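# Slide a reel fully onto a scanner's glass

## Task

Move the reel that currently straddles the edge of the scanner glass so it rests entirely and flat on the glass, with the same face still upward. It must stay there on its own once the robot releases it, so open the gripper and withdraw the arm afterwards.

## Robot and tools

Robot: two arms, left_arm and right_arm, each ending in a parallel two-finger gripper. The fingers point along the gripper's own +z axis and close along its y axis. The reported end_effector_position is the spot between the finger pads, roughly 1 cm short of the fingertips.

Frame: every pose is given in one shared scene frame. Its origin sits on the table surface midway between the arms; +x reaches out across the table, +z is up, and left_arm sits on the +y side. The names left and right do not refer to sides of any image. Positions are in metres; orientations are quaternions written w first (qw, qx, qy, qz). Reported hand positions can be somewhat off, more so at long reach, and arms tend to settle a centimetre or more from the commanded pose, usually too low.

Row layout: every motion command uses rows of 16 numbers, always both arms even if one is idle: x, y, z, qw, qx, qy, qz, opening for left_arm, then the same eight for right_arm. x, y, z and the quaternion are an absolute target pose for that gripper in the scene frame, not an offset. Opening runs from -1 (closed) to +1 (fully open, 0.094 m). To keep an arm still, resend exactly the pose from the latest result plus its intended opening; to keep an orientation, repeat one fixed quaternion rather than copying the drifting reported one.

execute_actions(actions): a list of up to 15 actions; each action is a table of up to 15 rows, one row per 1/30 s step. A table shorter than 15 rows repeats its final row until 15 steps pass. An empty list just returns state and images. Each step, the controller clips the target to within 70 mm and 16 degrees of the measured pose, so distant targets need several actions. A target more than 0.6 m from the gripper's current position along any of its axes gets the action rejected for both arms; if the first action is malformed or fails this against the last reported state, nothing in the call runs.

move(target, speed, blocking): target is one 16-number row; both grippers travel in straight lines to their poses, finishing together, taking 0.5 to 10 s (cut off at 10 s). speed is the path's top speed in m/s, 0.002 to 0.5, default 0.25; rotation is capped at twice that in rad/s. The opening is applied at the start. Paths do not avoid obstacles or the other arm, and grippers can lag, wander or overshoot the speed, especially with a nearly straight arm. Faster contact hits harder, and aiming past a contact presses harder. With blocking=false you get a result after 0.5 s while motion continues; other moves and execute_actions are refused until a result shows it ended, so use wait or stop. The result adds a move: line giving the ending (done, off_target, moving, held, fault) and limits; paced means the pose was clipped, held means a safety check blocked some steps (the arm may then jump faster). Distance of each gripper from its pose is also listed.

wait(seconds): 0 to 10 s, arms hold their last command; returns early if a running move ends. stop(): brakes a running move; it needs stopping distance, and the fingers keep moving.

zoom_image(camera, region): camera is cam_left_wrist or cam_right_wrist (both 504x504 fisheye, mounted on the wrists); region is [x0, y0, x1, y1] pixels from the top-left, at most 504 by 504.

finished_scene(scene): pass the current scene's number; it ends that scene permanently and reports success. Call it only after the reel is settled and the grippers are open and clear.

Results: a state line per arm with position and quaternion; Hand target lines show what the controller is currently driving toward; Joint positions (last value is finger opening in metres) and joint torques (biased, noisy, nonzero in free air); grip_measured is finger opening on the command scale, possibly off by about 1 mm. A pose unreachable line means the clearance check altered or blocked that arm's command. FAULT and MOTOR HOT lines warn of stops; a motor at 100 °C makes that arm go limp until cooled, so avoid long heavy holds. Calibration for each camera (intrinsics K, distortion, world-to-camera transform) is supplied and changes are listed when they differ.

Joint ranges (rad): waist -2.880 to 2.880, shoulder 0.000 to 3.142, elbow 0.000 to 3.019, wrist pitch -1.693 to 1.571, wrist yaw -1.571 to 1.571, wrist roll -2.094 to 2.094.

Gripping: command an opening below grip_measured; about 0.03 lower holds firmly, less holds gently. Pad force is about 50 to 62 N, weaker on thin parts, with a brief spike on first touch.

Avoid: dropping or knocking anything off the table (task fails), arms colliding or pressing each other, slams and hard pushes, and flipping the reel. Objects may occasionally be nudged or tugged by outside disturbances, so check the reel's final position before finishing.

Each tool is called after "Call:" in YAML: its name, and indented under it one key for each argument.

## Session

Call:
move:
  target: [0.38,0.30,0.2,0,0.707,-0.707,0,-1,0.30,-0.42,0.31,0.525,-0.332,0.76,-0.189,1]

Scene clock: 8.83 s.
left_arm: end_effector_position=(+0.3852, +0.2976, +0.2094) grip_measured=-0.989 end_effector_quat_wxyz=(-0.639, +0.720, -0.080, +0.260) | right_arm: end_effector_position=(+0.2970, -0.4202, +0.3122) grip_measured=+1.000 end_effector_quat_wxyz=(+0.521, -0.323, +0.770, -0.176)
Joint positions: left_arm=[-0.413  1.615  0.951 -1.682 -1.503  2.089  0.001] | right_arm=[-0.447  0.337  0.593 -0.764 -0.622 -1.038  0.094]
Joint velocities: left_arm=[-0.015 -0.015 -0.012 -0.002 -0.022 -0.051  0.001] | right_arm=[ 0.005  0.005  0.002 -0.002 -0.037  0.037  0.   ]
Joint torques (N m, as the arm reports them, + toward a larger angle): left_arm=[ 0.19 -8.66  4.55 -1.81 -0.59 -0.01] | right_arm=[ 1.91  1.06 10.82  1.52 -0.35  0.01]
Motor temperatures (°C, as the motors report them): left_arm=[29 28 32 31 31 28] | right_arm=[31 31 31 29 30 31]
Hand target (left_arm): +0.381, +0.296, +0.200; -0.647, +0.714, -0.107, +0.243
Hand target (right_arm): +0.299, -0.418, +0.314; +0.524, -0.334, +0.762, -0.180
Off the commanded pose (left_arm): 0.011 m, 111 deg; orientation clipped at the last step of the last action.
Off the commanded pose (right_arm): 0.004 m, 2 deg.
joint sent to its limit (left arm) — the command would take joint 4 (wrist pitch) past its lower limit and joint 6 (wrist roll) past its upper limit, so those joints were sent only as far as their limits.
move: off_target (left_arm); limits=paced
camera_calibration (this result's frames):
cam_left_wrist: T_world_to_cam=[[-0.224919, 0.171858, 0.959102, -0.164456], [0.407584, -0.877474, 0.252814, 0.055909], [0.885035, 0.447777, 0.127314, -0.37653], [0, 0, 0, 1]] pos_world=[0.273466, 0.245923, 0.191533]
cam_right_wrist: T_world_to_cam=[[0.315359, -0.733301, 0.602344, -0.591425], [-0.733377, -0.591149, -0.33571, 0.0791073], [0.602251, -0.335877, -0.72421, 0.0277034], [0, 0, 0, 1]] pos_world=[0.227842, -0.377623, 0.402861]

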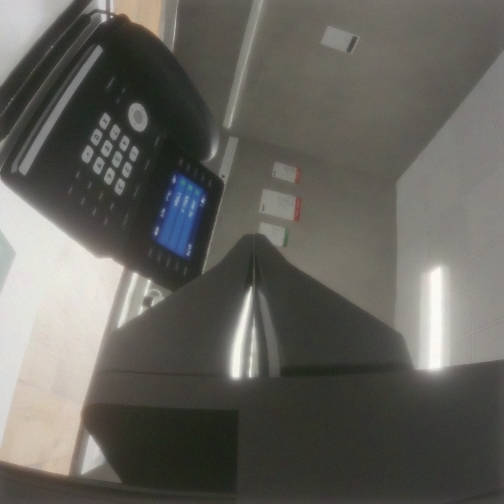

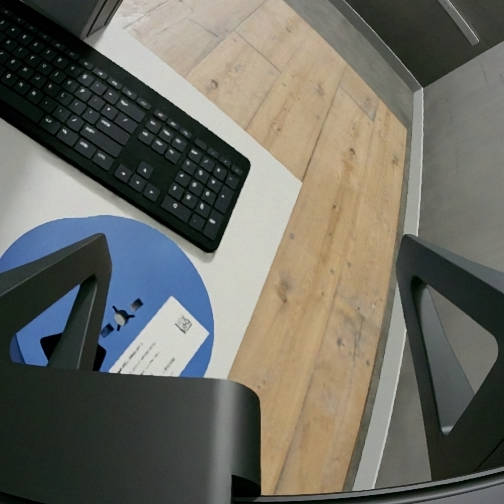

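Call:
move:
  target: [0.38,0.30,0.2,0,0.707,0.707,0,-1,0.30,-0.42,0.31,0.525,-0.332,0.76,-0.189,1]

Scene clock: 17.17 s.
left_arm: end_effector_position=(+0.3796, +0.3016, +0.2058) grip_measured=-0.989 end_effector_quat_wxyz=(-0.003, +0.711, +0.703, +0.002) | right_arm: end_effector_position=(+0.2985, -0.4225, +0.3072) grip_measured=+1.000 end_effector_quat_wxyz=(+0.521, -0.323, +0.769, -0.181)
Joint positions: left_arm=[ 0.053  1.35   1.183 -1.406 -0.006  1.503  0.001] | right_arm=[-0.447  0.335  0.575 -0.741 -0.615 -1.038  0.094]
Joint velocities: left_arm=[-0.015 -0.005  0.002  0.012  0.007  0.022  0.001] | right_arm=[-0.015  0.005 -0.007 -0.002 -0.022 -0.007  0.   ]
Joint torques (N m, as the arm reports them, + toward a larger angle): left_arm=[ 1.57 -9.21  6.73  0.73  0.23 -0.25] | right_arm=[ 1.75  0.47 11.13  1.5  -0.18  0.01]
Motor temperatures (°C, as the motors report them): left_arm=[29 28 34 31 31 28] | right_arm=[31 31 32 29 30 31]
Hand target (left_arm): +0.378, +0.304, +0.200; -0.002, +0.705, +0.709, +0.001
Hand target (right_arm): +0.300, -0.420, +0.310; +0.525, -0.332, +0.760, -0.189
Off the commanded pose (left_arm): 0.006 m, 1 deg.
Off the commanded pose (right_arm): 0.004 m, 2 deg.
move: done
camera_calibration (this result's frames):
cam_left_wrist: T_world_to_cam=[[-0.999977, 0.00528805, 0.00425794, 0.378068], [0.006783, 0.80499, 0.593249, -0.36273], [-0.00029047, 0.593264, -0.805008, 0.111095], [0, 0, 0, 1]] pos_world=[0.380552, 0.224086, 0.303012]
cam_right_wrist: T_world_to_cam=[[0.307601, -0.730472, 0.609748, -0.589315], [-0.735398, -0.589147, -0.334806, 0.0783302], [0.603797, -0.345421, -0.71841, 0.0161781], [0, 0, 0, 1]] pos_world=[0.229109, -0.378742, 0.397181]

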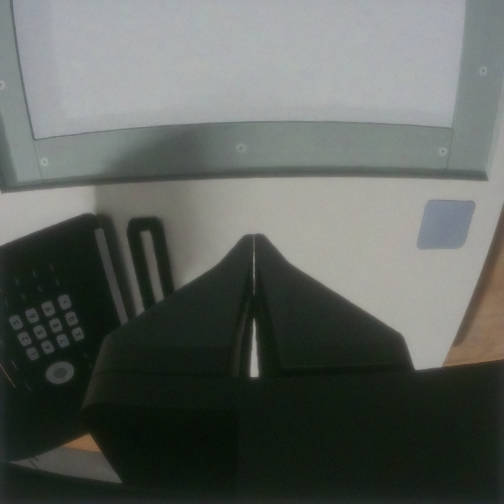

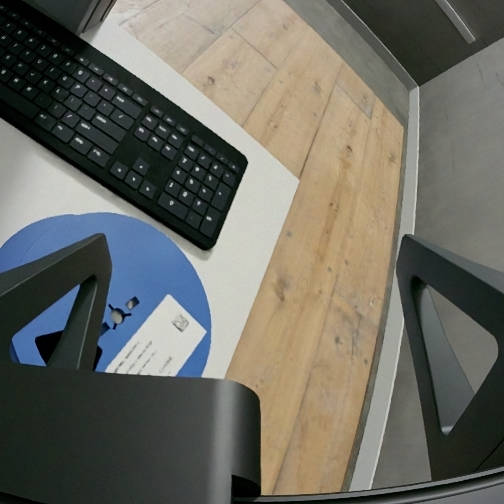

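Call:
move:
  target: [0.38,0.40,0.25,0,0.707,-0.707,0,-1,0.30,-0.42,0.31,0.525,-0.332,0.76,-0.189,1]

Scene clock: 29.63 s.
left_arm: end_effector_position=(+0.3827, +0.4000, +0.2602) grip_measured=-0.989 end_effector_quat_wxyz=(+0.668, -0.703, -0.042, -0.239) | right_arm: end_effector_position=(+0.2985, -0.4225, +0.3072) grip_measured=+1.000 end_effector_quat_wxyz=(+0.521, -0.323, +0.769, -0.181)
Joint positions: left_arm=[-0.146  1.505  0.969 -1.684 -1.581  2.089  0.001] | right_arm=[-0.447  0.335  0.575 -0.741 -0.614 -1.038  0.094]
Joint velocities: left_arm=[-0.005 -0.015 -0.002 -0.002  0.007  0.007  0.   ] | right_arm=[-0.005 -0.005 -0.002 -0.002  0.022 -0.066  0.   ]
Joint torques (N m, as the arm reports them, + toward a larger angle): left_arm=[ 0.52 -8.2   5.22 -1.44 -0.61  0.04] | right_arm=[ 1.78  0.55 10.88  1.46 -0.17  0.01]
Motor temperatures (°C, as the motors report them): left_arm=[29 29 35 31 32 28] | right_arm=[31 30 33 29 30 31]
Hand target (left_arm): +0.381, +0.397, +0.251; +0.674, -0.704, -0.016, -0.223
Hand target (right_arm): +0.300, -0.420, +0.310; +0.525, -0.332, +0.760, -0.189
Off the commanded pose (left_arm): 0.011 m, 124 deg; orientation clipped at the last step of the last action.
Off the commanded pose (right_arm): 0.004 m, 2 deg.
joint sent to its limit (left arm) — the command would take joint 4 (wrist pitch) past its lower limit, joint 5 (wrist yaw) past its lower limit and joint 6 (wrist roll) past its upper limit, so those joints were sent only as far as their limits.
move: off_target (left_arm); limits=paced
camera_calibration (this result's frames):
cam_left_wrist: T_world_to_cam=[[-0.385468, 0.102277, 0.917035, -0.131085], [0.546512, -0.775459, 0.316208, 0.0235453], [0.743464, 0.623059, 0.243019, -0.472667], [0, 0, 0, 1]] pos_world=[0.288014, 0.326165, 0.227631]
cam_right_wrist: T_world_to_cam=[[0.30742, -0.730484, 0.609824, -0.589323], [-0.735631, -0.588951, -0.33464, 0.0783856], [0.603606, -0.34573, -0.718422, 0.0160758], [0, 0, 0, 1]] pos_world=[0.229129, -0.378768, 0.397164]

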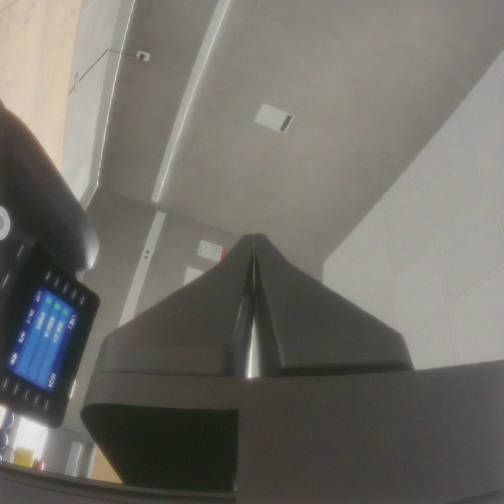

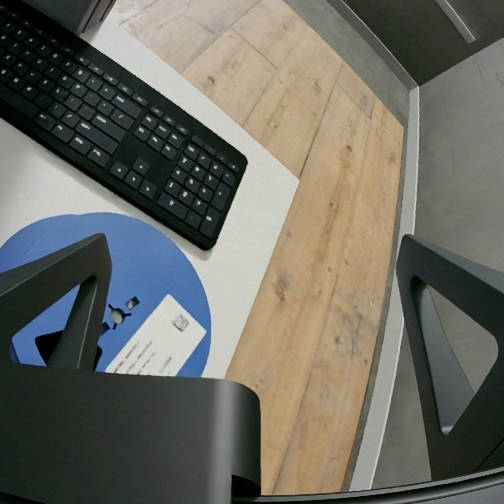

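Half turn went the wrong way. Recover, then use the intermediate (0,1,0,0).

Call:
move:
  target: [0.38,0.30,0.2,0,0.707,0.707,0,-1,0.30,-0.42,0.31,0.525,-0.332,0.76,-0.189,1]

Call:
move:
  target: [0.38,0.30,0.2,0,1,0,0,-1,0.30,-0.42,0.31,0.525,-0.332,0.76,-0.189,1]

Call:
move:
  target: [0.38,0.36,0.2,0,0.707,-0.707,0,-1,0.30,-0.42,0.31,0.525,-0.332,0.76,-0.189,1]

Scene clock: 40.97 s.
left_arm: end_effector_position=(+0.3806, +0.3000, +0.2041) grip_measured=-0.989 end_effector_quat_wxyz=(-0.002, +0.712, +0.702, +0.001) | right_arm: end_effector_position=(+0.2985, -0.4225, +0.3072) grip_measured=+1.000 end_effector_quat_wxyz=(+0.521, -0.323, +0.769, -0.181)
Joint positions: left_arm=[ 0.049  1.354  1.183 -1.402 -0.004  1.503  0.001] | right_arm=[-0.447  0.335  0.575 -0.741 -0.614 -1.038  0.094]
Joint velocities: left_arm=[ 0.005 -0.015 -0.002  0.017  0.007 -0.051  0.   ] | right_arm=[ 0.005 -0.005 -0.002  0.002  0.066  0.037  0.   ]
Joint torques (N m, as the arm reports them, + toward a larger angle): left_arm=[ 0.81 -9.63  6.56  0.78  0.23 -0.23] | right_arm=[ 1.89  0.41 10.88  1.48 -0.18  0.02]
Motor temperatures (°C, as the motors report them): left_arm=[29 29 35 31 32 28] | right_arm=[31 30 34 29 30 31]
Hand target (left_arm): +0.379, +0.303, +0.199; -0.000, +0.706, +0.709, +0.001
Hand target (right_arm): +0.300, -0.420, +0.310; +0.525, -0.332, +0.760, -0.189
Off the commanded pose (left_arm): 0.004 m, 1 deg.
Off the commanded pose (right_arm): 0.004 m, 2 deg.
move: done
camera_calibration (this result's frames):
cam_left_wrist: T_world_to_cam=[[-0.999952, 0.0083431, 0.00513006, 0.377982], [0.00976092, 0.805829, 0.592067, -0.361561], [0.000805726, 0.592089, -0.805872, 0.110857], [0, 0, 0, 1]] pos_world=[0.381403, 0.222565, 0.301466]
cam_right_wrist: T_world_to_cam=[[0.30742, -0.730484, 0.609824, -0.589323], [-0.735631, -0.588951, -0.33464, 0.0783856], [0.603606, -0.34573, -0.718422, 0.0160758], [0, 0, 0, 1]] pos_world=[0.229129, -0.378768, 0.397164]

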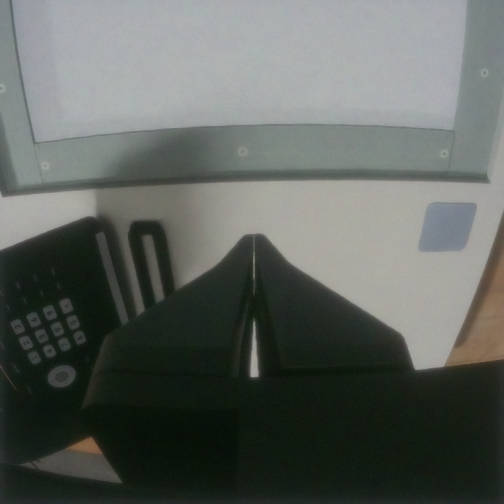

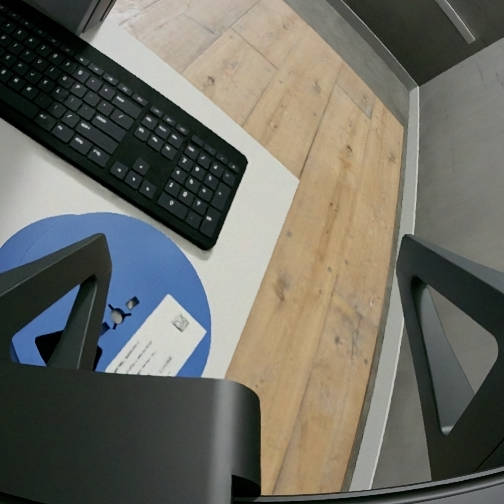

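Scene clock: 44.53 s.
left_arm: end_effector_position=(+0.3848, +0.3016, +0.2136) grip_measured=-0.989 end_effector_quat_wxyz=(-0.134, +0.902, +0.398, +0.098) | right_arm: end_effector_position=(+0.2985, -0.4225, +0.3072) grip_measured=+1.000 end_effector_quat_wxyz=(+0.521, -0.323, +0.769, -0.181)
Joint positions: left_arm=[-0.09   1.354  1.183 -1.402 -0.334  2.088  0.001] | right_arm=[-0.447  0.335  0.575 -0.741 -0.614 -1.038  0.094]
Joint velocities: left_arm=[-0.015 -0.015 -0.012 -0.007  0.007 -0.037 -0.001] | right_arm=[-0.005  0.005  0.012  0.007 -0.051 -0.007  0.   ]
Joint torques (N m, as the arm reports them, + toward a larger angle): left_arm=[ 0.21 -7.77  6.72  0.02 -0.23 -0.04] | right_arm=[ 1.84  0.58 10.92  1.46 -0.17  0.02]
Motor temperatures (°C, as the motors report them): left_arm=[29 29 35 31 32 28] | right_arm=[31 30 34 29 30 31]
Hand target (left_arm): +0.380, +0.299, +0.201; -0.146, +0.907, +0.386, +0.084
Hand target (right_arm): +0.300, -0.420, +0.310; +0.525, -0.332, +0.760, -0.189
Off the commanded pose (left_arm): 0.015 m, 51 deg; orientation clipped at the last step of the last action.
Off the commanded pose (right_arm): 0.004 m, 2 deg.
joint sent to its limit (left arm) — the command would take joint 6 (wrist roll) past its upper limit, so that joint was sent only as far as its limit.
move: off_target (left_arm); limits=paced
camera_calibration (this result's frames):
cam_left_wrist: T_world_to_cam=[[-0.74903, 0.641645, 0.165062, 0.0604423], [0.493191, 0.373639, 0.785593, -0.465535], [0.442399, 0.66984, -0.59632, -0.120586], [0, 0, 0, 1]] pos_world=[0.328218, 0.215933, 0.283837]
cam_right_wrist: T_world_to_cam=[[0.30742, -0.730484, 0.609824, -0.589323], [-0.735631, -0.588951, -0.33464, 0.0783856], [0.603606, -0.34573, -0.718422, 0.0160758], [0, 0, 0, 1]] pos_world=[0.229129, -0.378768, 0.397164]

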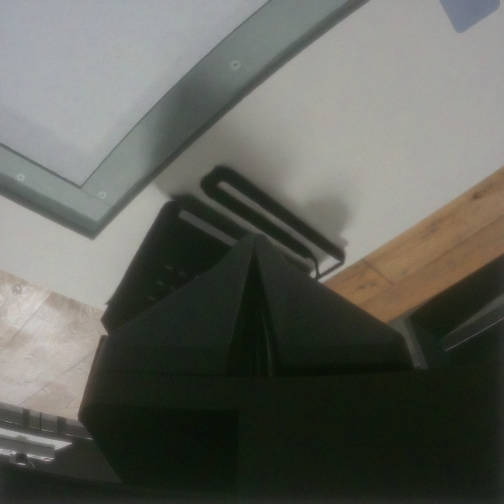

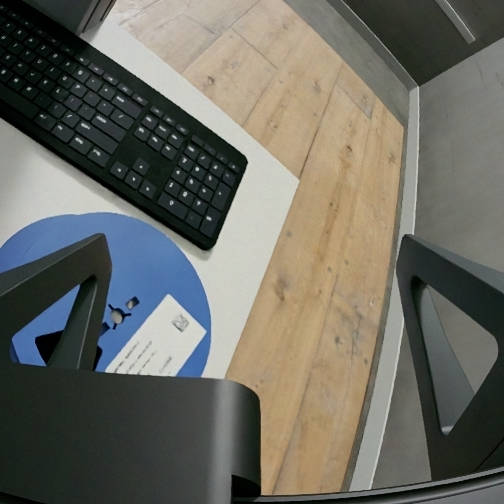

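Scene clock: 50.70 s.
left_arm: end_effector_position=(+0.3846, +0.3590, +0.2081) grip_measured=-0.989 end_effector_quat_wxyz=(+0.675, -0.702, +0.057, -0.220) | right_arm: end_effector_position=(+0.2985, -0.4225, +0.3072) grip_measured=+1.000 end_effector_quat_wxyz=(+0.521, -0.323, +0.769, -0.181)
Joint positions: left_arm=[-0.256  1.62   0.913 -1.682 -1.581  2.089  0.001] | right_arm=[-0.447  0.335  0.575 -0.741 -0.614 -1.038  0.094]
Joint velocities: left_arm=[-0.005  0.005  0.002 -0.017 -0.051 -0.022 -0.001] | right_arm=[ 0.005 -0.005  0.002  0.007 -0.037 -0.051  0.   ]
Joint torques (N m, as the arm reports them, + toward a larger angle): left_arm=[ 0.09 -8.78  4.41 -1.66 -0.53  0.03] | right_arm=[ 1.95  0.59 10.9   1.51 -0.2   0.02]
Motor temperatures (°C, as the motors report them): left_arm=[29 29 35 31 32 28] | right_arm=[31 30 34 29 30 31]
Hand target (left_arm): +0.382, +0.356, +0.200; +0.680, -0.700, +0.083, -0.203
Hand target (right_arm): +0.300, -0.420, +0.310; +0.525, -0.332, +0.760, -0.189
Off the commanded pose (left_arm): 0.009 m, 115 deg; orientation clipped at the last step of the last action.
Off the commanded pose (right_arm): 0.004 m, 2 deg.
joint sent to its limit (left arm) — the command would take joint 4 (wrist pitch) past its lower limit, joint 5 (wrist yaw) past its lower limit and joint 6 (wrist roll) past its upper limit, so those joints were sent only as far as their limits.
move: off_target (left_arm); limits=paced
camera_calibration (this result's frames):
cam_left_wrist: T_world_to_cam=[[-0.22427, 0.0834963, 0.970944, -0.144802], [0.497608, -0.846836, 0.187762, 0.0782585], [0.837907, 0.525259, 0.148371, -0.41738], [0, 0, 0, 1]] pos_world=[0.278309, 0.297595, 0.187828]
cam_right_wrist: T_world_to_cam=[[0.30742, -0.730484, 0.609824, -0.589323], [-0.735631, -0.588951, -0.33464, 0.0783856], [0.603606, -0.34573, -0.718422, 0.0160758], [0, 0, 0, 1]] pos_world=[0.229129, -0.378768, 0.397164]

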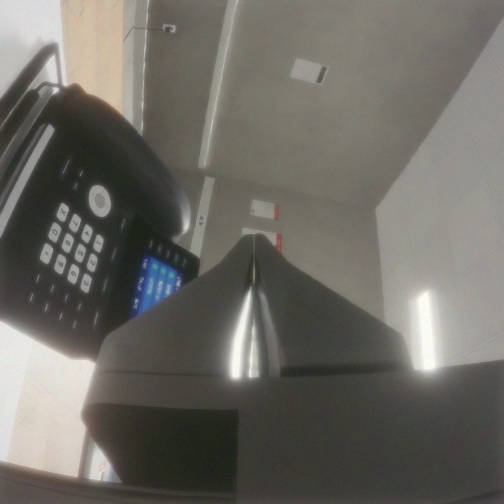

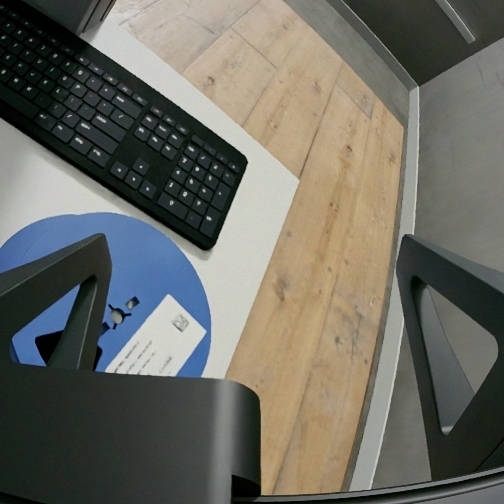

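Call:
move:
  target: [0.38,0.30,0.2,0,0.707,0.707,0,-1,0.30,-0.42,0.31,0.525,-0.332,0.76,-0.189,1]

Call:
move:
  target: [0.38,0.30,0.2,0,0,1,0,-1,0.30,-0.42,0.31,0.525,-0.332,0.76,-0.189,1]

Call:
move:
  target: [0.38,0.36,0.2,0,-0.707,0.707,0,-1,0.30,-0.42,0.31,0.525,-0.332,0.76,-0.189,1]

Scene clock: 59.97 s.
left_arm: end_effector_position=(+0.3798, +0.3009, +0.2060) grip_measured=-0.989 end_effector_quat_wxyz=(-0.002, +0.712, +0.702, +0.002) | right_arm: end_effector_position=(+0.2985, -0.4225, +0.3072) grip_measured=+1.000 end_effector_quat_wxyz=(+0.521, -0.323, +0.769, -0.181)
Joint positions: left_arm=[ 0.051  1.349  1.183 -1.405 -0.006  1.503  0.001] | right_arm=[-0.447  0.335  0.575 -0.741 -0.614 -1.038  0.094]
Joint velocities: left_arm=[-0.005 -0.005 -0.007 -0.007  0.007 -0.095  0.001] | right_arm=[-0.005 -0.015 -0.002  0.002 -0.081  0.022  0.   ]
Joint torques (N m, as the arm reports them, + toward a larger angle): left_arm=[ 1.44 -9.48  6.52  0.82  0.14 -0.25] | right_arm=[ 1.91  0.31 10.89  1.47 -0.18  0.04]
Motor temperatures (°C, as the motors report them): left_arm=[29 29 35 31 32 28] | right_arm=[31 30 34 29 30 31]
Hand target (left_arm): +0.378, +0.303, +0.200; -0.001, +0.705, +0.709, +0.001
Hand target (right_arm): +0.300, -0.420, +0.310; +0.525, -0.332, +0.760, -0.189
Off the commanded pose (left_arm): 0.006 m, 1 deg.
Off the commanded pose (right_arm): 0.004 m, 2 deg.
move: done
camera_calibration (this result's frames):
cam_left_wrist: T_world_to_cam=[[-0.999977, 0.00643297, 0.00235124, 0.378285], [0.00657378, 0.805073, 0.593139, -0.362218], [0.00192272, 0.59314, -0.805097, 0.110971], [0, 0, 0, 1]] pos_world=[0.380443, 0.223357, 0.303299]
cam_right_wrist: T_world_to_cam=[[0.30742, -0.730484, 0.609824, -0.589323], [-0.735631, -0.588951, -0.33464, 0.0783856], [0.603606, -0.34573, -0.718422, 0.0160758], [0, 0, 0, 1]] pos_world=[0.229129, -0.378768, 0.397164]

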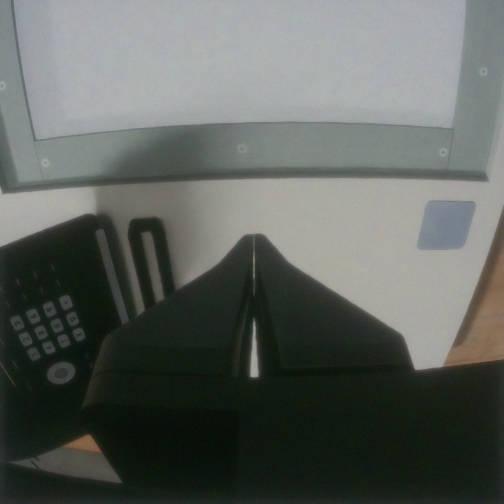

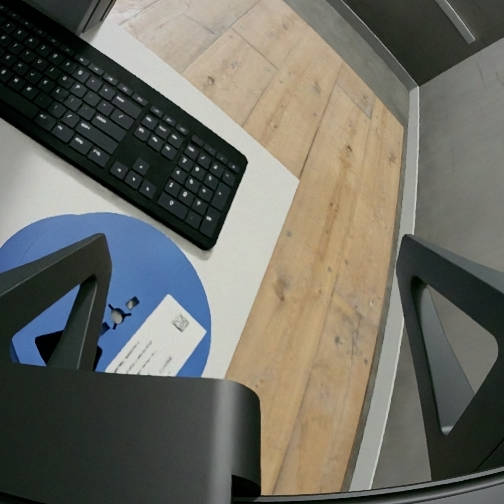

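Scene clock: 63.70 s.
left_arm: end_effector_position=(+0.3797, +0.3000, +0.2060) grip_measured=-0.989 end_effector_quat_wxyz=(+0.000, +0.006, +1.000, +0.001) | right_arm: end_effector_position=(+0.2985, -0.4225, +0.3072) grip_measured=+1.000 end_effector_quat_wxyz=(+0.521, -0.323, +0.769, -0.181)
Joint positions: left_arm=[ 0.051  1.349  1.183 -1.405 -0.001 -0.069  0.001] | right_arm=[-0.447  0.335  0.575 -0.741 -0.614 -1.038  0.094]
Joint velocities: left_arm=[-0.005  0.005 -0.012 -0.022 -0.022 -0.037  0.   ] | right_arm=[-0.015 -0.005 -0.002  0.007 -0.022 -0.051  0.   ]
Joint torques (N m, as the arm reports them, + toward a larger angle): left_arm=[ 0.53 -8.85  7.21  0.64  0.1  -0.26] | right_arm=[ 1.87  0.59 10.9   1.5  -0.19  0.02]
Motor temperatures (°C, as the motors report them): left_arm=[29 29 35 31 32 28] | right_arm=[31 30 34 29 30 31]
Hand target (left_arm): +0.380, +0.300, +0.200; -0.000, +0.000, +1.000, -0.000
Hand target (right_arm): +0.300, -0.420, +0.310; +0.525, -0.332, +0.760, -0.189
Off the commanded pose (left_arm): 0.006 m, 1 deg.
Off the commanded pose (right_arm): 0.004 m, 2 deg.
move: done
camera_calibration (this result's frames):
cam_left_wrist: T_world_to_cam=[[-0.00594713, -0.999981, 0.00174451, 0.302858], [-0.808666, 0.00583554, 0.588239, 0.188851], [-0.588238, 0.00208761, -0.808685, 0.513652], [0, 0, 0, 1]] pos_world=[0.456668, 0.300678, 0.303765]
cam_right_wrist: T_world_to_cam=[[0.30742, -0.730484, 0.609824, -0.589323], [-0.735631, -0.588951, -0.33464, 0.0783856], [0.603606, -0.34573, -0.718422, 0.0160758], [0, 0, 0, 1]] pos_world=[0.229129, -0.378768, 0.397164]

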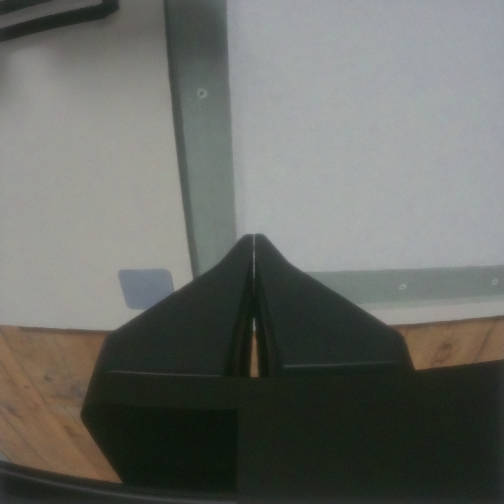

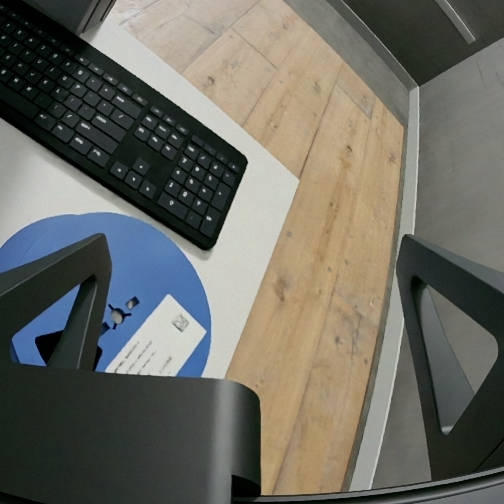

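Scene clock: 67.43 s.
left_arm: end_effector_position=(+0.3801, +0.3570, +0.2060) grip_measured=-0.989 end_effector_quat_wxyz=(-0.000, +0.700, -0.714, -0.000) | right_arm: end_effector_position=(+0.2985, -0.4225, +0.3072) grip_measured=+1.000 end_effector_quat_wxyz=(+0.521, -0.323, +0.769, -0.181)
Joint positions: left_arm=[ 0.2    1.349  1.183 -1.405 -0.001 -1.482  0.001] | right_arm=[-0.447  0.335  0.575 -0.741 -0.614 -1.038  0.094]
Joint velocities: left_arm=[ 0.005 -0.015  0.002 -0.002  0.037 -0.051  0.   ] | right_arm=[ 0.005  0.015 -0.022 -0.017  0.037 -0.022  0.   ]
Joint torques (N m, as the arm reports them, + toward a larger angle): left_arm=[ 1.33 -8.85  7.19  0.76 -0.07 -0.25] | right_arm=[ 1.88  0.63 10.9   1.48 -0.18  0.02]
Motor temperatures (°C, as the motors report them): left_arm=[29 29 35 31 32 28] | right_arm=[31 30 34 29 30 31]
Hand target (left_arm): +0.379, +0.360, +0.200; +0.001, +0.707, -0.707, -0.001
Hand target (right_arm): +0.300, -0.420, +0.310; +0.525, -0.332, +0.760, -0.189
Off the commanded pose (left_arm): 0.007 m, 1 deg.
Off the commanded pose (right_arm): 0.004 m, 2 deg.
move: done
camera_calibration (this result's frames):
cam_left_wrist: T_world_to_cam=[[0.999906, -0.013459, 0.00270693, -0.374936], [-0.0124819, -0.809166, 0.587448, 0.177339], [-0.00571609, -0.587426, -0.809257, 0.502932], [0, 0, 0, 1]] pos_world=[0.379989, 0.433886, 0.303839]
cam_right_wrist: T_world_to_cam=[[0.30742, -0.730484, 0.609824, -0.589323], [-0.735631, -0.588951, -0.33464, 0.0783856], [0.603606, -0.34573, -0.718422, 0.0160758], [0, 0, 0, 1]] pos_world=[0.229129, -0.378768, 0.397164]

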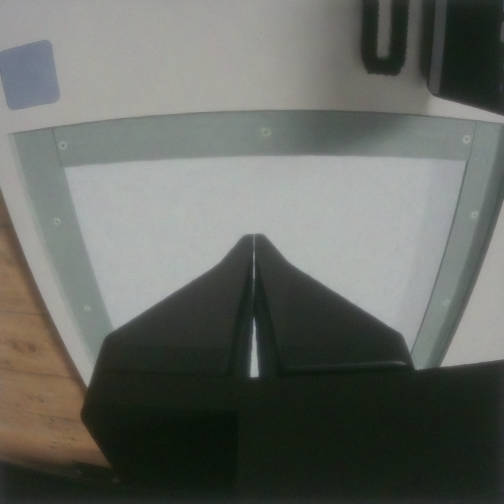

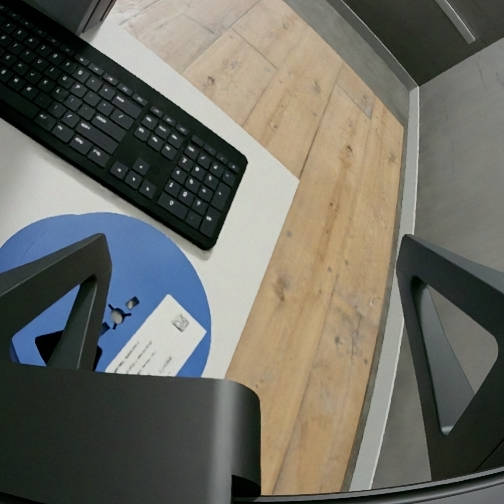

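Reel not here; look further toward -y.

Call:
move:
  target: [0.38,0.08,0.2,0,0.707,-0.707,0,-1,0.30,-0.42,0.31,0.525,-0.332,0.76,-0.189,1]

Scene clock: 71.67 s.
left_arm: end_effector_position=(+0.3638, +0.0892, +0.1879) grip_measured=-0.989 end_effector_quat_wxyz=(+0.014, +0.683, -0.731, -0.016) | right_arm: end_effector_position=(+0.2985, -0.4225, +0.3072) grip_measured=+1.000 end_effector_quat_wxyz=(+0.521, -0.323, +0.769, -0.181)
Joint positions: left_arm=[-0.445  1.526  1.319 -1.402  0.02  -2.08   0.001] | right_arm=[-0.447  0.335  0.575 -0.741 -0.614 -1.038  0.094]
Joint velocities: left_arm=[-0.005 -0.015  0.012 -0.007 -0.051 -0.037  0.   ] | right_arm=[-0.005 -0.015  0.007 -0.007 -0.066  0.007  0.   ]
Joint torques (N m, as the arm reports them, + toward a larger angle): left_arm=[  0.54 -11.79  11.46   0.42  -0.06  -0.21] | right_arm=[ 1.82  0.6  10.92  1.49 -0.18  0.02]
Motor temperatures (°C, as the motors report them): left_arm=[29 29 36 31 32 28] | right_arm=[31 30 34 29 30 31]
Hand target (left_arm): +0.382, +0.080, +0.200; +0.009, +0.689, -0.725, +0.006
Hand target (right_arm): +0.300, -0.420, +0.310; +0.525, -0.332, +0.760, -0.189
Off the commanded pose (left_arm): 0.022 m, 5 deg.
Off the commanded pose (right_arm): 0.004 m, 2 deg.
joint sent to its limit (left arm) — the command would take joint 6 (wrist roll) past its lower limit, so that joint was sent only as far as its limit.
move: off_target (left_arm)
camera_calibration (this result's frames):
cam_left_wrist: T_world_to_cam=[[0.997344, -0.0610417, -0.0397303, -0.348968], [-0.0261246, -0.809028, 0.58719, -0.023944], [-0.0679859, -0.584592, -0.808474, 0.353094], [0, 0, 0, 1]] pos_world=[0.371421, 0.165743, 0.285662]
cam_right_wrist: T_world_to_cam=[[0.30742, -0.730484, 0.609824, -0.589323], [-0.735631, -0.588951, -0.33464, 0.0783856], [0.603606, -0.34573, -0.718422, 0.0160758], [0, 0, 0, 1]] pos_world=[0.229129, -0.378768, 0.397164]

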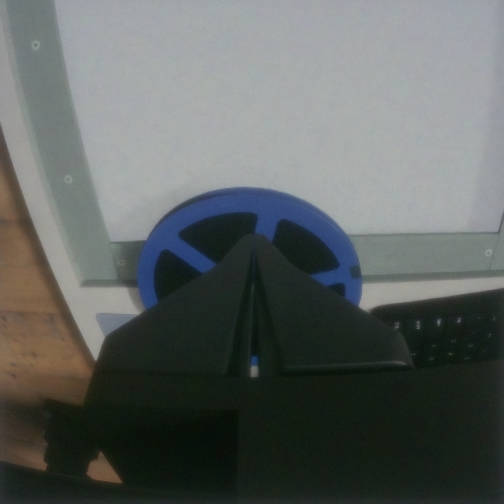

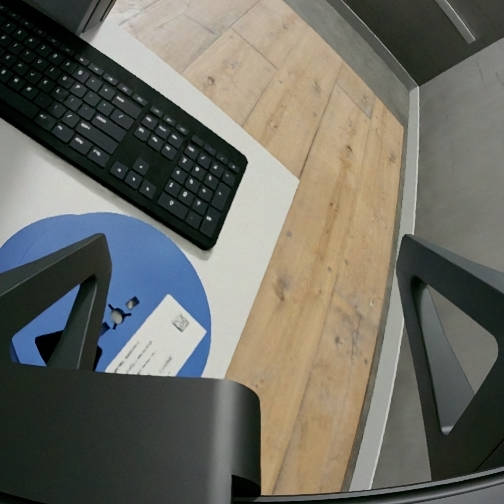

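Call:
move:
  target: [0.37,-0.19,0.15,0,0,1,0,-1,0.30,-0.42,0.31,0.525,-0.332,0.76,-0.189,1]

Call:
move:
  target: [0.37,-0.19,0.012,0,0,1,0,-1,0.30,-0.42,0.31,0.525,-0.332,0.76,-0.189,1]
  speed: 0.08

Call:
move:
  target: [0.37,0.01,0.012,0,0,1,0,-1,0.30,-0.42,0.31,0.525,-0.332,0.76,-0.189,1]
  speed: 0.06

Call:
move:
  target: [0.37,-0.05,0.2,0,0.707,0.707,0,-1,0.30,-0.42,0.31,0.525,-0.332,0.76,-0.189,1]

Scene clock: 88.03 s.
left_arm: end_effector_position=(+0.3648, -0.1770, +0.1451) grip_measured=-0.989 end_effector_quat_wxyz=(-0.003, -0.008, +1.000, +0.003) | right_arm: end_effector_position=(+0.2985, -0.4225, +0.3072) grip_measured=+1.000 end_effector_quat_wxyz=(+0.521, -0.323, +0.769, -0.181)
Joint positions: left_arm=[-0.814  2.026  1.895 -1.449  0.002 -0.963  0.001] | right_arm=[-0.447  0.335  0.575 -0.741 -0.614 -1.038  0.094]
Joint velocities: left_arm=[ 0.005  0.005 -0.002 -0.002 -0.007  0.007  0.   ] | right_arm=[ 0.005  0.005 -0.002 -0.002 -0.007  0.007  0.   ]
Joint torques (N m, as the arm reports them, + toward a larger angle): left_arm=[ -0.1  -18.58  12.09  -0.49  -0.12  -0.06] | right_arm=[ 1.76  0.65 10.89  1.48 -0.19  0.01]
Motor temperatures (°C, as the motors report them): left_arm=[29 29 39 31 31 28] | right_arm=[31 30 34 29 30 31]
Hand target (left_arm): +0.371, -0.190, +0.150; +0.002, -0.000, +1.000, -0.002
Hand target (right_arm): +0.300, -0.420, +0.310; +0.525, -0.332, +0.760, -0.189
Off the commanded pose (left_arm): 0.015 m, 1 deg.
Off the commanded pose (right_arm): 0.004 m, 2 deg.
move: off_target (left_arm)
camera_calibration (this result's frames):
cam_left_wrist: T_world_to_cam=[[0.0234299, -0.99972, -0.00321602, -0.184125], [-0.804785, -0.0207696, 0.593203, 0.208549], [-0.593103, -0.0113104, -0.805047, 0.455519], [0, 0, 0, 1]] pos_world=[0.442321, -0.17459, 0.24241]
cam_right_wrist: T_world_to_cam=[[0.30742, -0.730484, 0.609824, -0.589323], [-0.735631, -0.588951, -0.33464, 0.0783856], [0.603606, -0.34573, -0.718422, 0.0160758], [0, 0, 0, 1]] pos_world=[0.229129, -0.378768, 0.397164]

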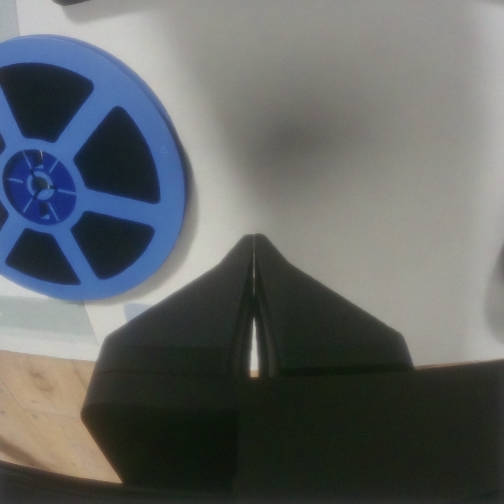

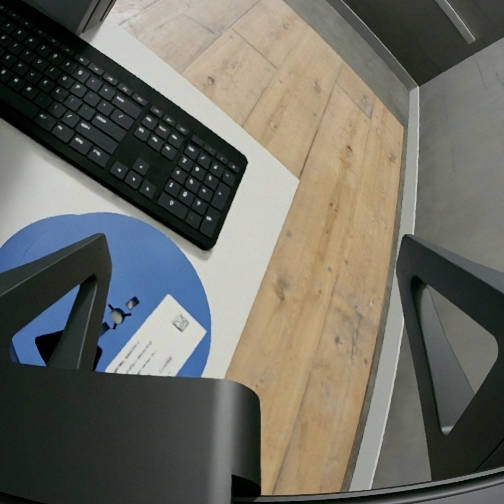

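Scene clock: 89.97 s.
left_arm: end_effector_position=(+0.3767, -0.1935, +0.0462) grip_measured=-0.989 end_effector_quat_wxyz=(+0.012, -0.007, +1.000, -0.018) | right_arm: end_effector_position=(+0.2985, -0.4225, +0.3072) grip_measured=+1.000 end_effector_quat_wxyz=(+0.521, -0.323, +0.769, -0.181)
Joint positions: left_arm=[-0.814  2.115  1.774 -1.188  0.002 -0.961  0.   ] | right_arm=[-0.447  0.335  0.575 -0.741 -0.614 -1.038  0.094]
Joint velocities: left_arm=[-0.005 -0.005  0.007 -0.002 -0.037 -0.051  0.   ] | right_arm=[-0.015 -0.015  0.017  0.002  0.022  0.037  0.   ]
Joint torques (N m, as the arm reports them, + toward a larger angle): left_arm=[  0.12 -18.28   6.21   1.2   -0.09  -0.06] | right_arm=[ 1.96  0.67 10.9   1.45 -0.18  0.01]
Motor temperatures (°C, as the motors report them): left_arm=[29 30 39 31 31 28] | right_arm=[31 30 35 29 30 31]
Hand target (left_arm): +0.370, -0.190, +0.013; -0.000, +0.000, +1.000, +0.000
Hand target (right_arm): +0.300, -0.420, +0.310; +0.525, -0.332, +0.760, -0.189
Off the commanded pose (left_arm): 0.035 m, 3 deg.
Off the commanded pose (right_arm): 0.004 m, 2 deg.
move: off_target (left_arm)
camera_calibration (this result's frames):
cam_left_wrist: T_world_to_cam=[[0.0206171, -0.999043, 0.038569, -0.201956], [-0.822065, 0.00501634, 0.569372, 0.289048], [-0.569021, -0.043445, -0.821175, 0.368204], [0, 0, 0, 1]] pos_world=[0.451296, -0.187216, 0.145573]
cam_right_wrist: T_world_to_cam=[[0.30742, -0.730484, 0.609824, -0.589323], [-0.735631, -0.588951, -0.33464, 0.0783856], [0.603606, -0.34573, -0.718422, 0.0160758], [0, 0, 0, 1]] pos_world=[0.229129, -0.378768, 0.397164]

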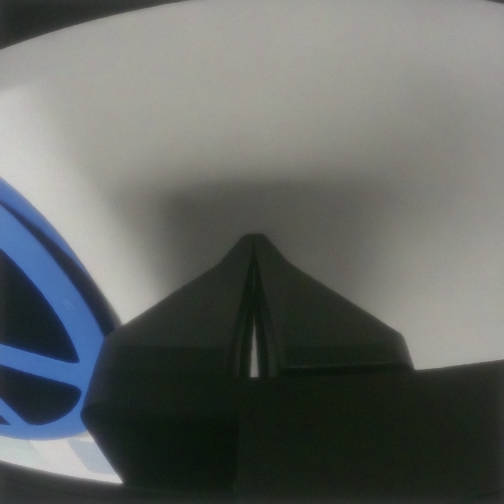

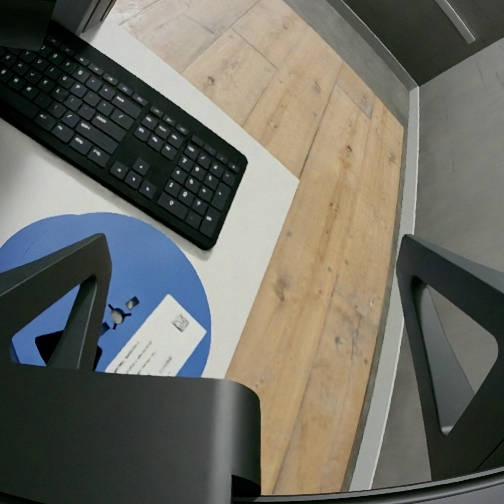

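Scene clock: 93.73 s.
left_arm: end_effector_position=(+0.3775, -0.0087, +0.0430) grip_measured=-0.990 end_effector_quat_wxyz=(+0.021, +0.002, +1.000, -0.023) | right_arm: end_effector_position=(+0.2985, -0.4225, +0.3072) grip_measured=+1.000 end_effector_quat_wxyz=(+0.521, -0.323, +0.769, -0.181)
Joint positions: left_arm=[-0.597  1.78   1.233 -0.962  0.007 -0.727  0.   ] | right_arm=[-0.447  0.335  0.575 -0.741 -0.614 -1.038  0.094]
Joint velocities: left_arm=[-0.015 -0.005 -0.007 -0.007  0.007  0.066  0.   ] | right_arm=[ 0.015 -0.015 -0.007  0.002  0.007 -0.007  0.   ]
Joint torques (N m, as the arm reports them, + toward a larger angle): left_arm=[  1.5  -13.17   4.57   0.66  -0.27  -0.03] | right_arm=[ 1.8   0.54 10.87  1.56 -0.18  0.02]
Motor temperatures (°C, as the motors report them): left_arm=[29 30 38 31 31 28] | right_arm=[31 30 35 29 30 31]
Hand target (left_arm): +0.369, +0.010, +0.013; -0.001, +0.000, +1.000, +0.001
Hand target (right_arm): +0.300, -0.420, +0.310; +0.525, -0.332, +0.760, -0.189
Off the commanded pose (left_arm): 0.037 m, 4 deg.
Off the commanded pose (right_arm): 0.004 m, 2 deg.
move: off_target (left_arm)
camera_calibration (this result's frames):
cam_left_wrist: T_world_to_cam=[[0.00267411, -0.998782, 0.0492623, -0.0108881], [-0.832606, 0.0250608, 0.553298, 0.295451], [-0.553859, -0.0424957, -0.831525, 0.36877], [0, 0, 0, 1]] pos_world=[0.45027, -0.00260794, 0.143705]
cam_right_wrist: T_world_to_cam=[[0.30742, -0.730484, 0.609824, -0.589323], [-0.735631, -0.588951, -0.33464, 0.0783856], [0.603606, -0.34573, -0.718422, 0.0160758], [0, 0, 0, 1]] pos_world=[0.229129, -0.378768, 0.397164]

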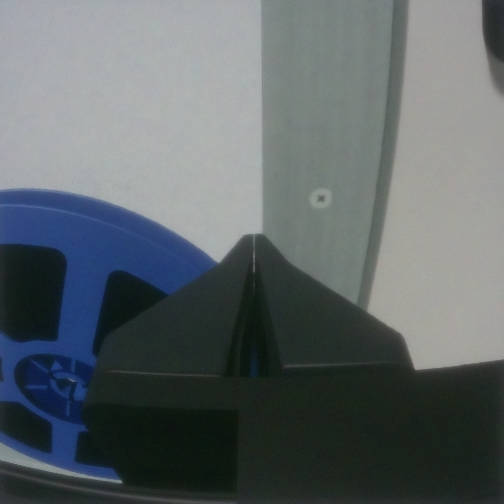

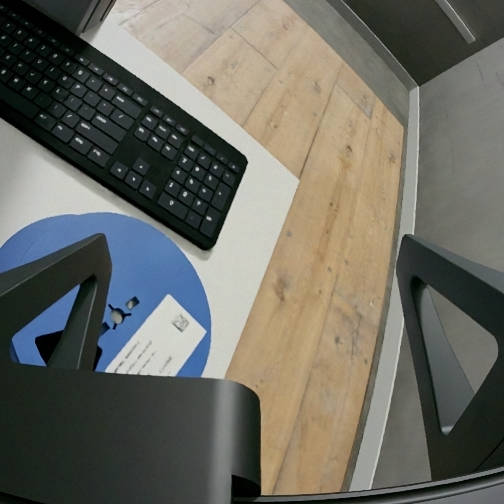

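Scene clock: 97.43 s.
left_arm: end_effector_position=(+0.3625, -0.0364, +0.1807) grip_measured=-0.990 end_effector_quat_wxyz=(-0.018, +0.700, +0.714, -0.000) | right_arm: end_effector_position=(+0.2985, -0.4225, +0.3072) grip_measured=+1.000 end_effector_quat_wxyz=(+0.521, -0.323, +0.769, -0.181)
Joint positions: left_arm=[-0.658  1.732  1.555 -1.43   0.001  0.76   0.   ] | right_arm=[-0.447  0.335  0.575 -0.741 -0.614 -1.038  0.094]
Joint velocities: left_arm=[-0.015 -0.005  0.002 -0.002 -0.095 -0.007 -0.   ] | right_arm=[ 0.005 -0.005 -0.007  0.002 -0.037 -0.037  0.   ]
Joint torques (N m, as the arm reports them, + toward a larger angle): left_arm=[  0.2  -14.93  11.79  -0.65   0.01  -0.02] | right_arm=[ 1.91  0.61 10.93  1.56 -0.2   0.03]
Motor temperatures (°C, as the motors report them): left_arm=[29 30 39 31 31 28] | right_arm=[31 30 35 29 30 31]
Hand target (left_arm): +0.368, -0.049, +0.201; +0.001, +0.707, +0.707, -0.000
Hand target (right_arm): +0.300, -0.420, +0.310; +0.525, -0.332, +0.760, -0.189
Off the commanded pose (left_arm): 0.025 m, 2 deg.
Off the commanded pose (right_arm): 0.004 m, 2 deg.
move: off_target (left_arm)
camera_calibration (this result's frames):
cam_left_wrist: T_world_to_cam=[[-0.999233, -0.0271407, 0.0282272, 0.357103], [-0.0043722, 0.793664, 0.60834, -0.0747626], [-0.0389137, 0.60775, -0.793174, 0.303858], [0, 0, 0, 1]] pos_world=[0.368326, -0.115642, 0.276414]
cam_right_wrist: T_world_to_cam=[[0.30742, -0.730484, 0.609824, -0.589323], [-0.735631, -0.588951, -0.33464, 0.0783856], [0.603606, -0.34573, -0.718422, 0.0160758], [0, 0, 0, 1]] pos_world=[0.229129, -0.378768, 0.397164]

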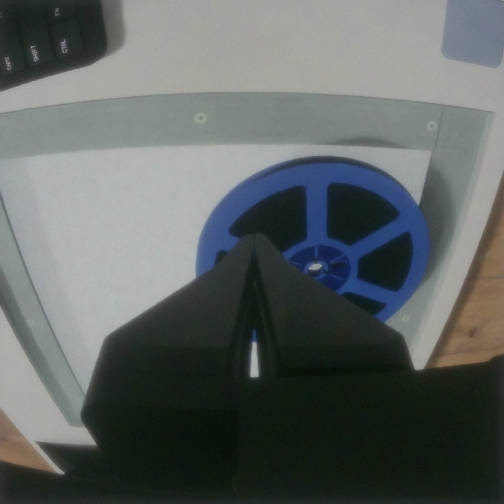

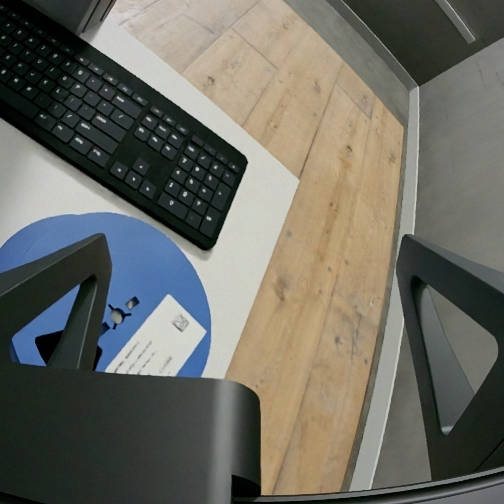

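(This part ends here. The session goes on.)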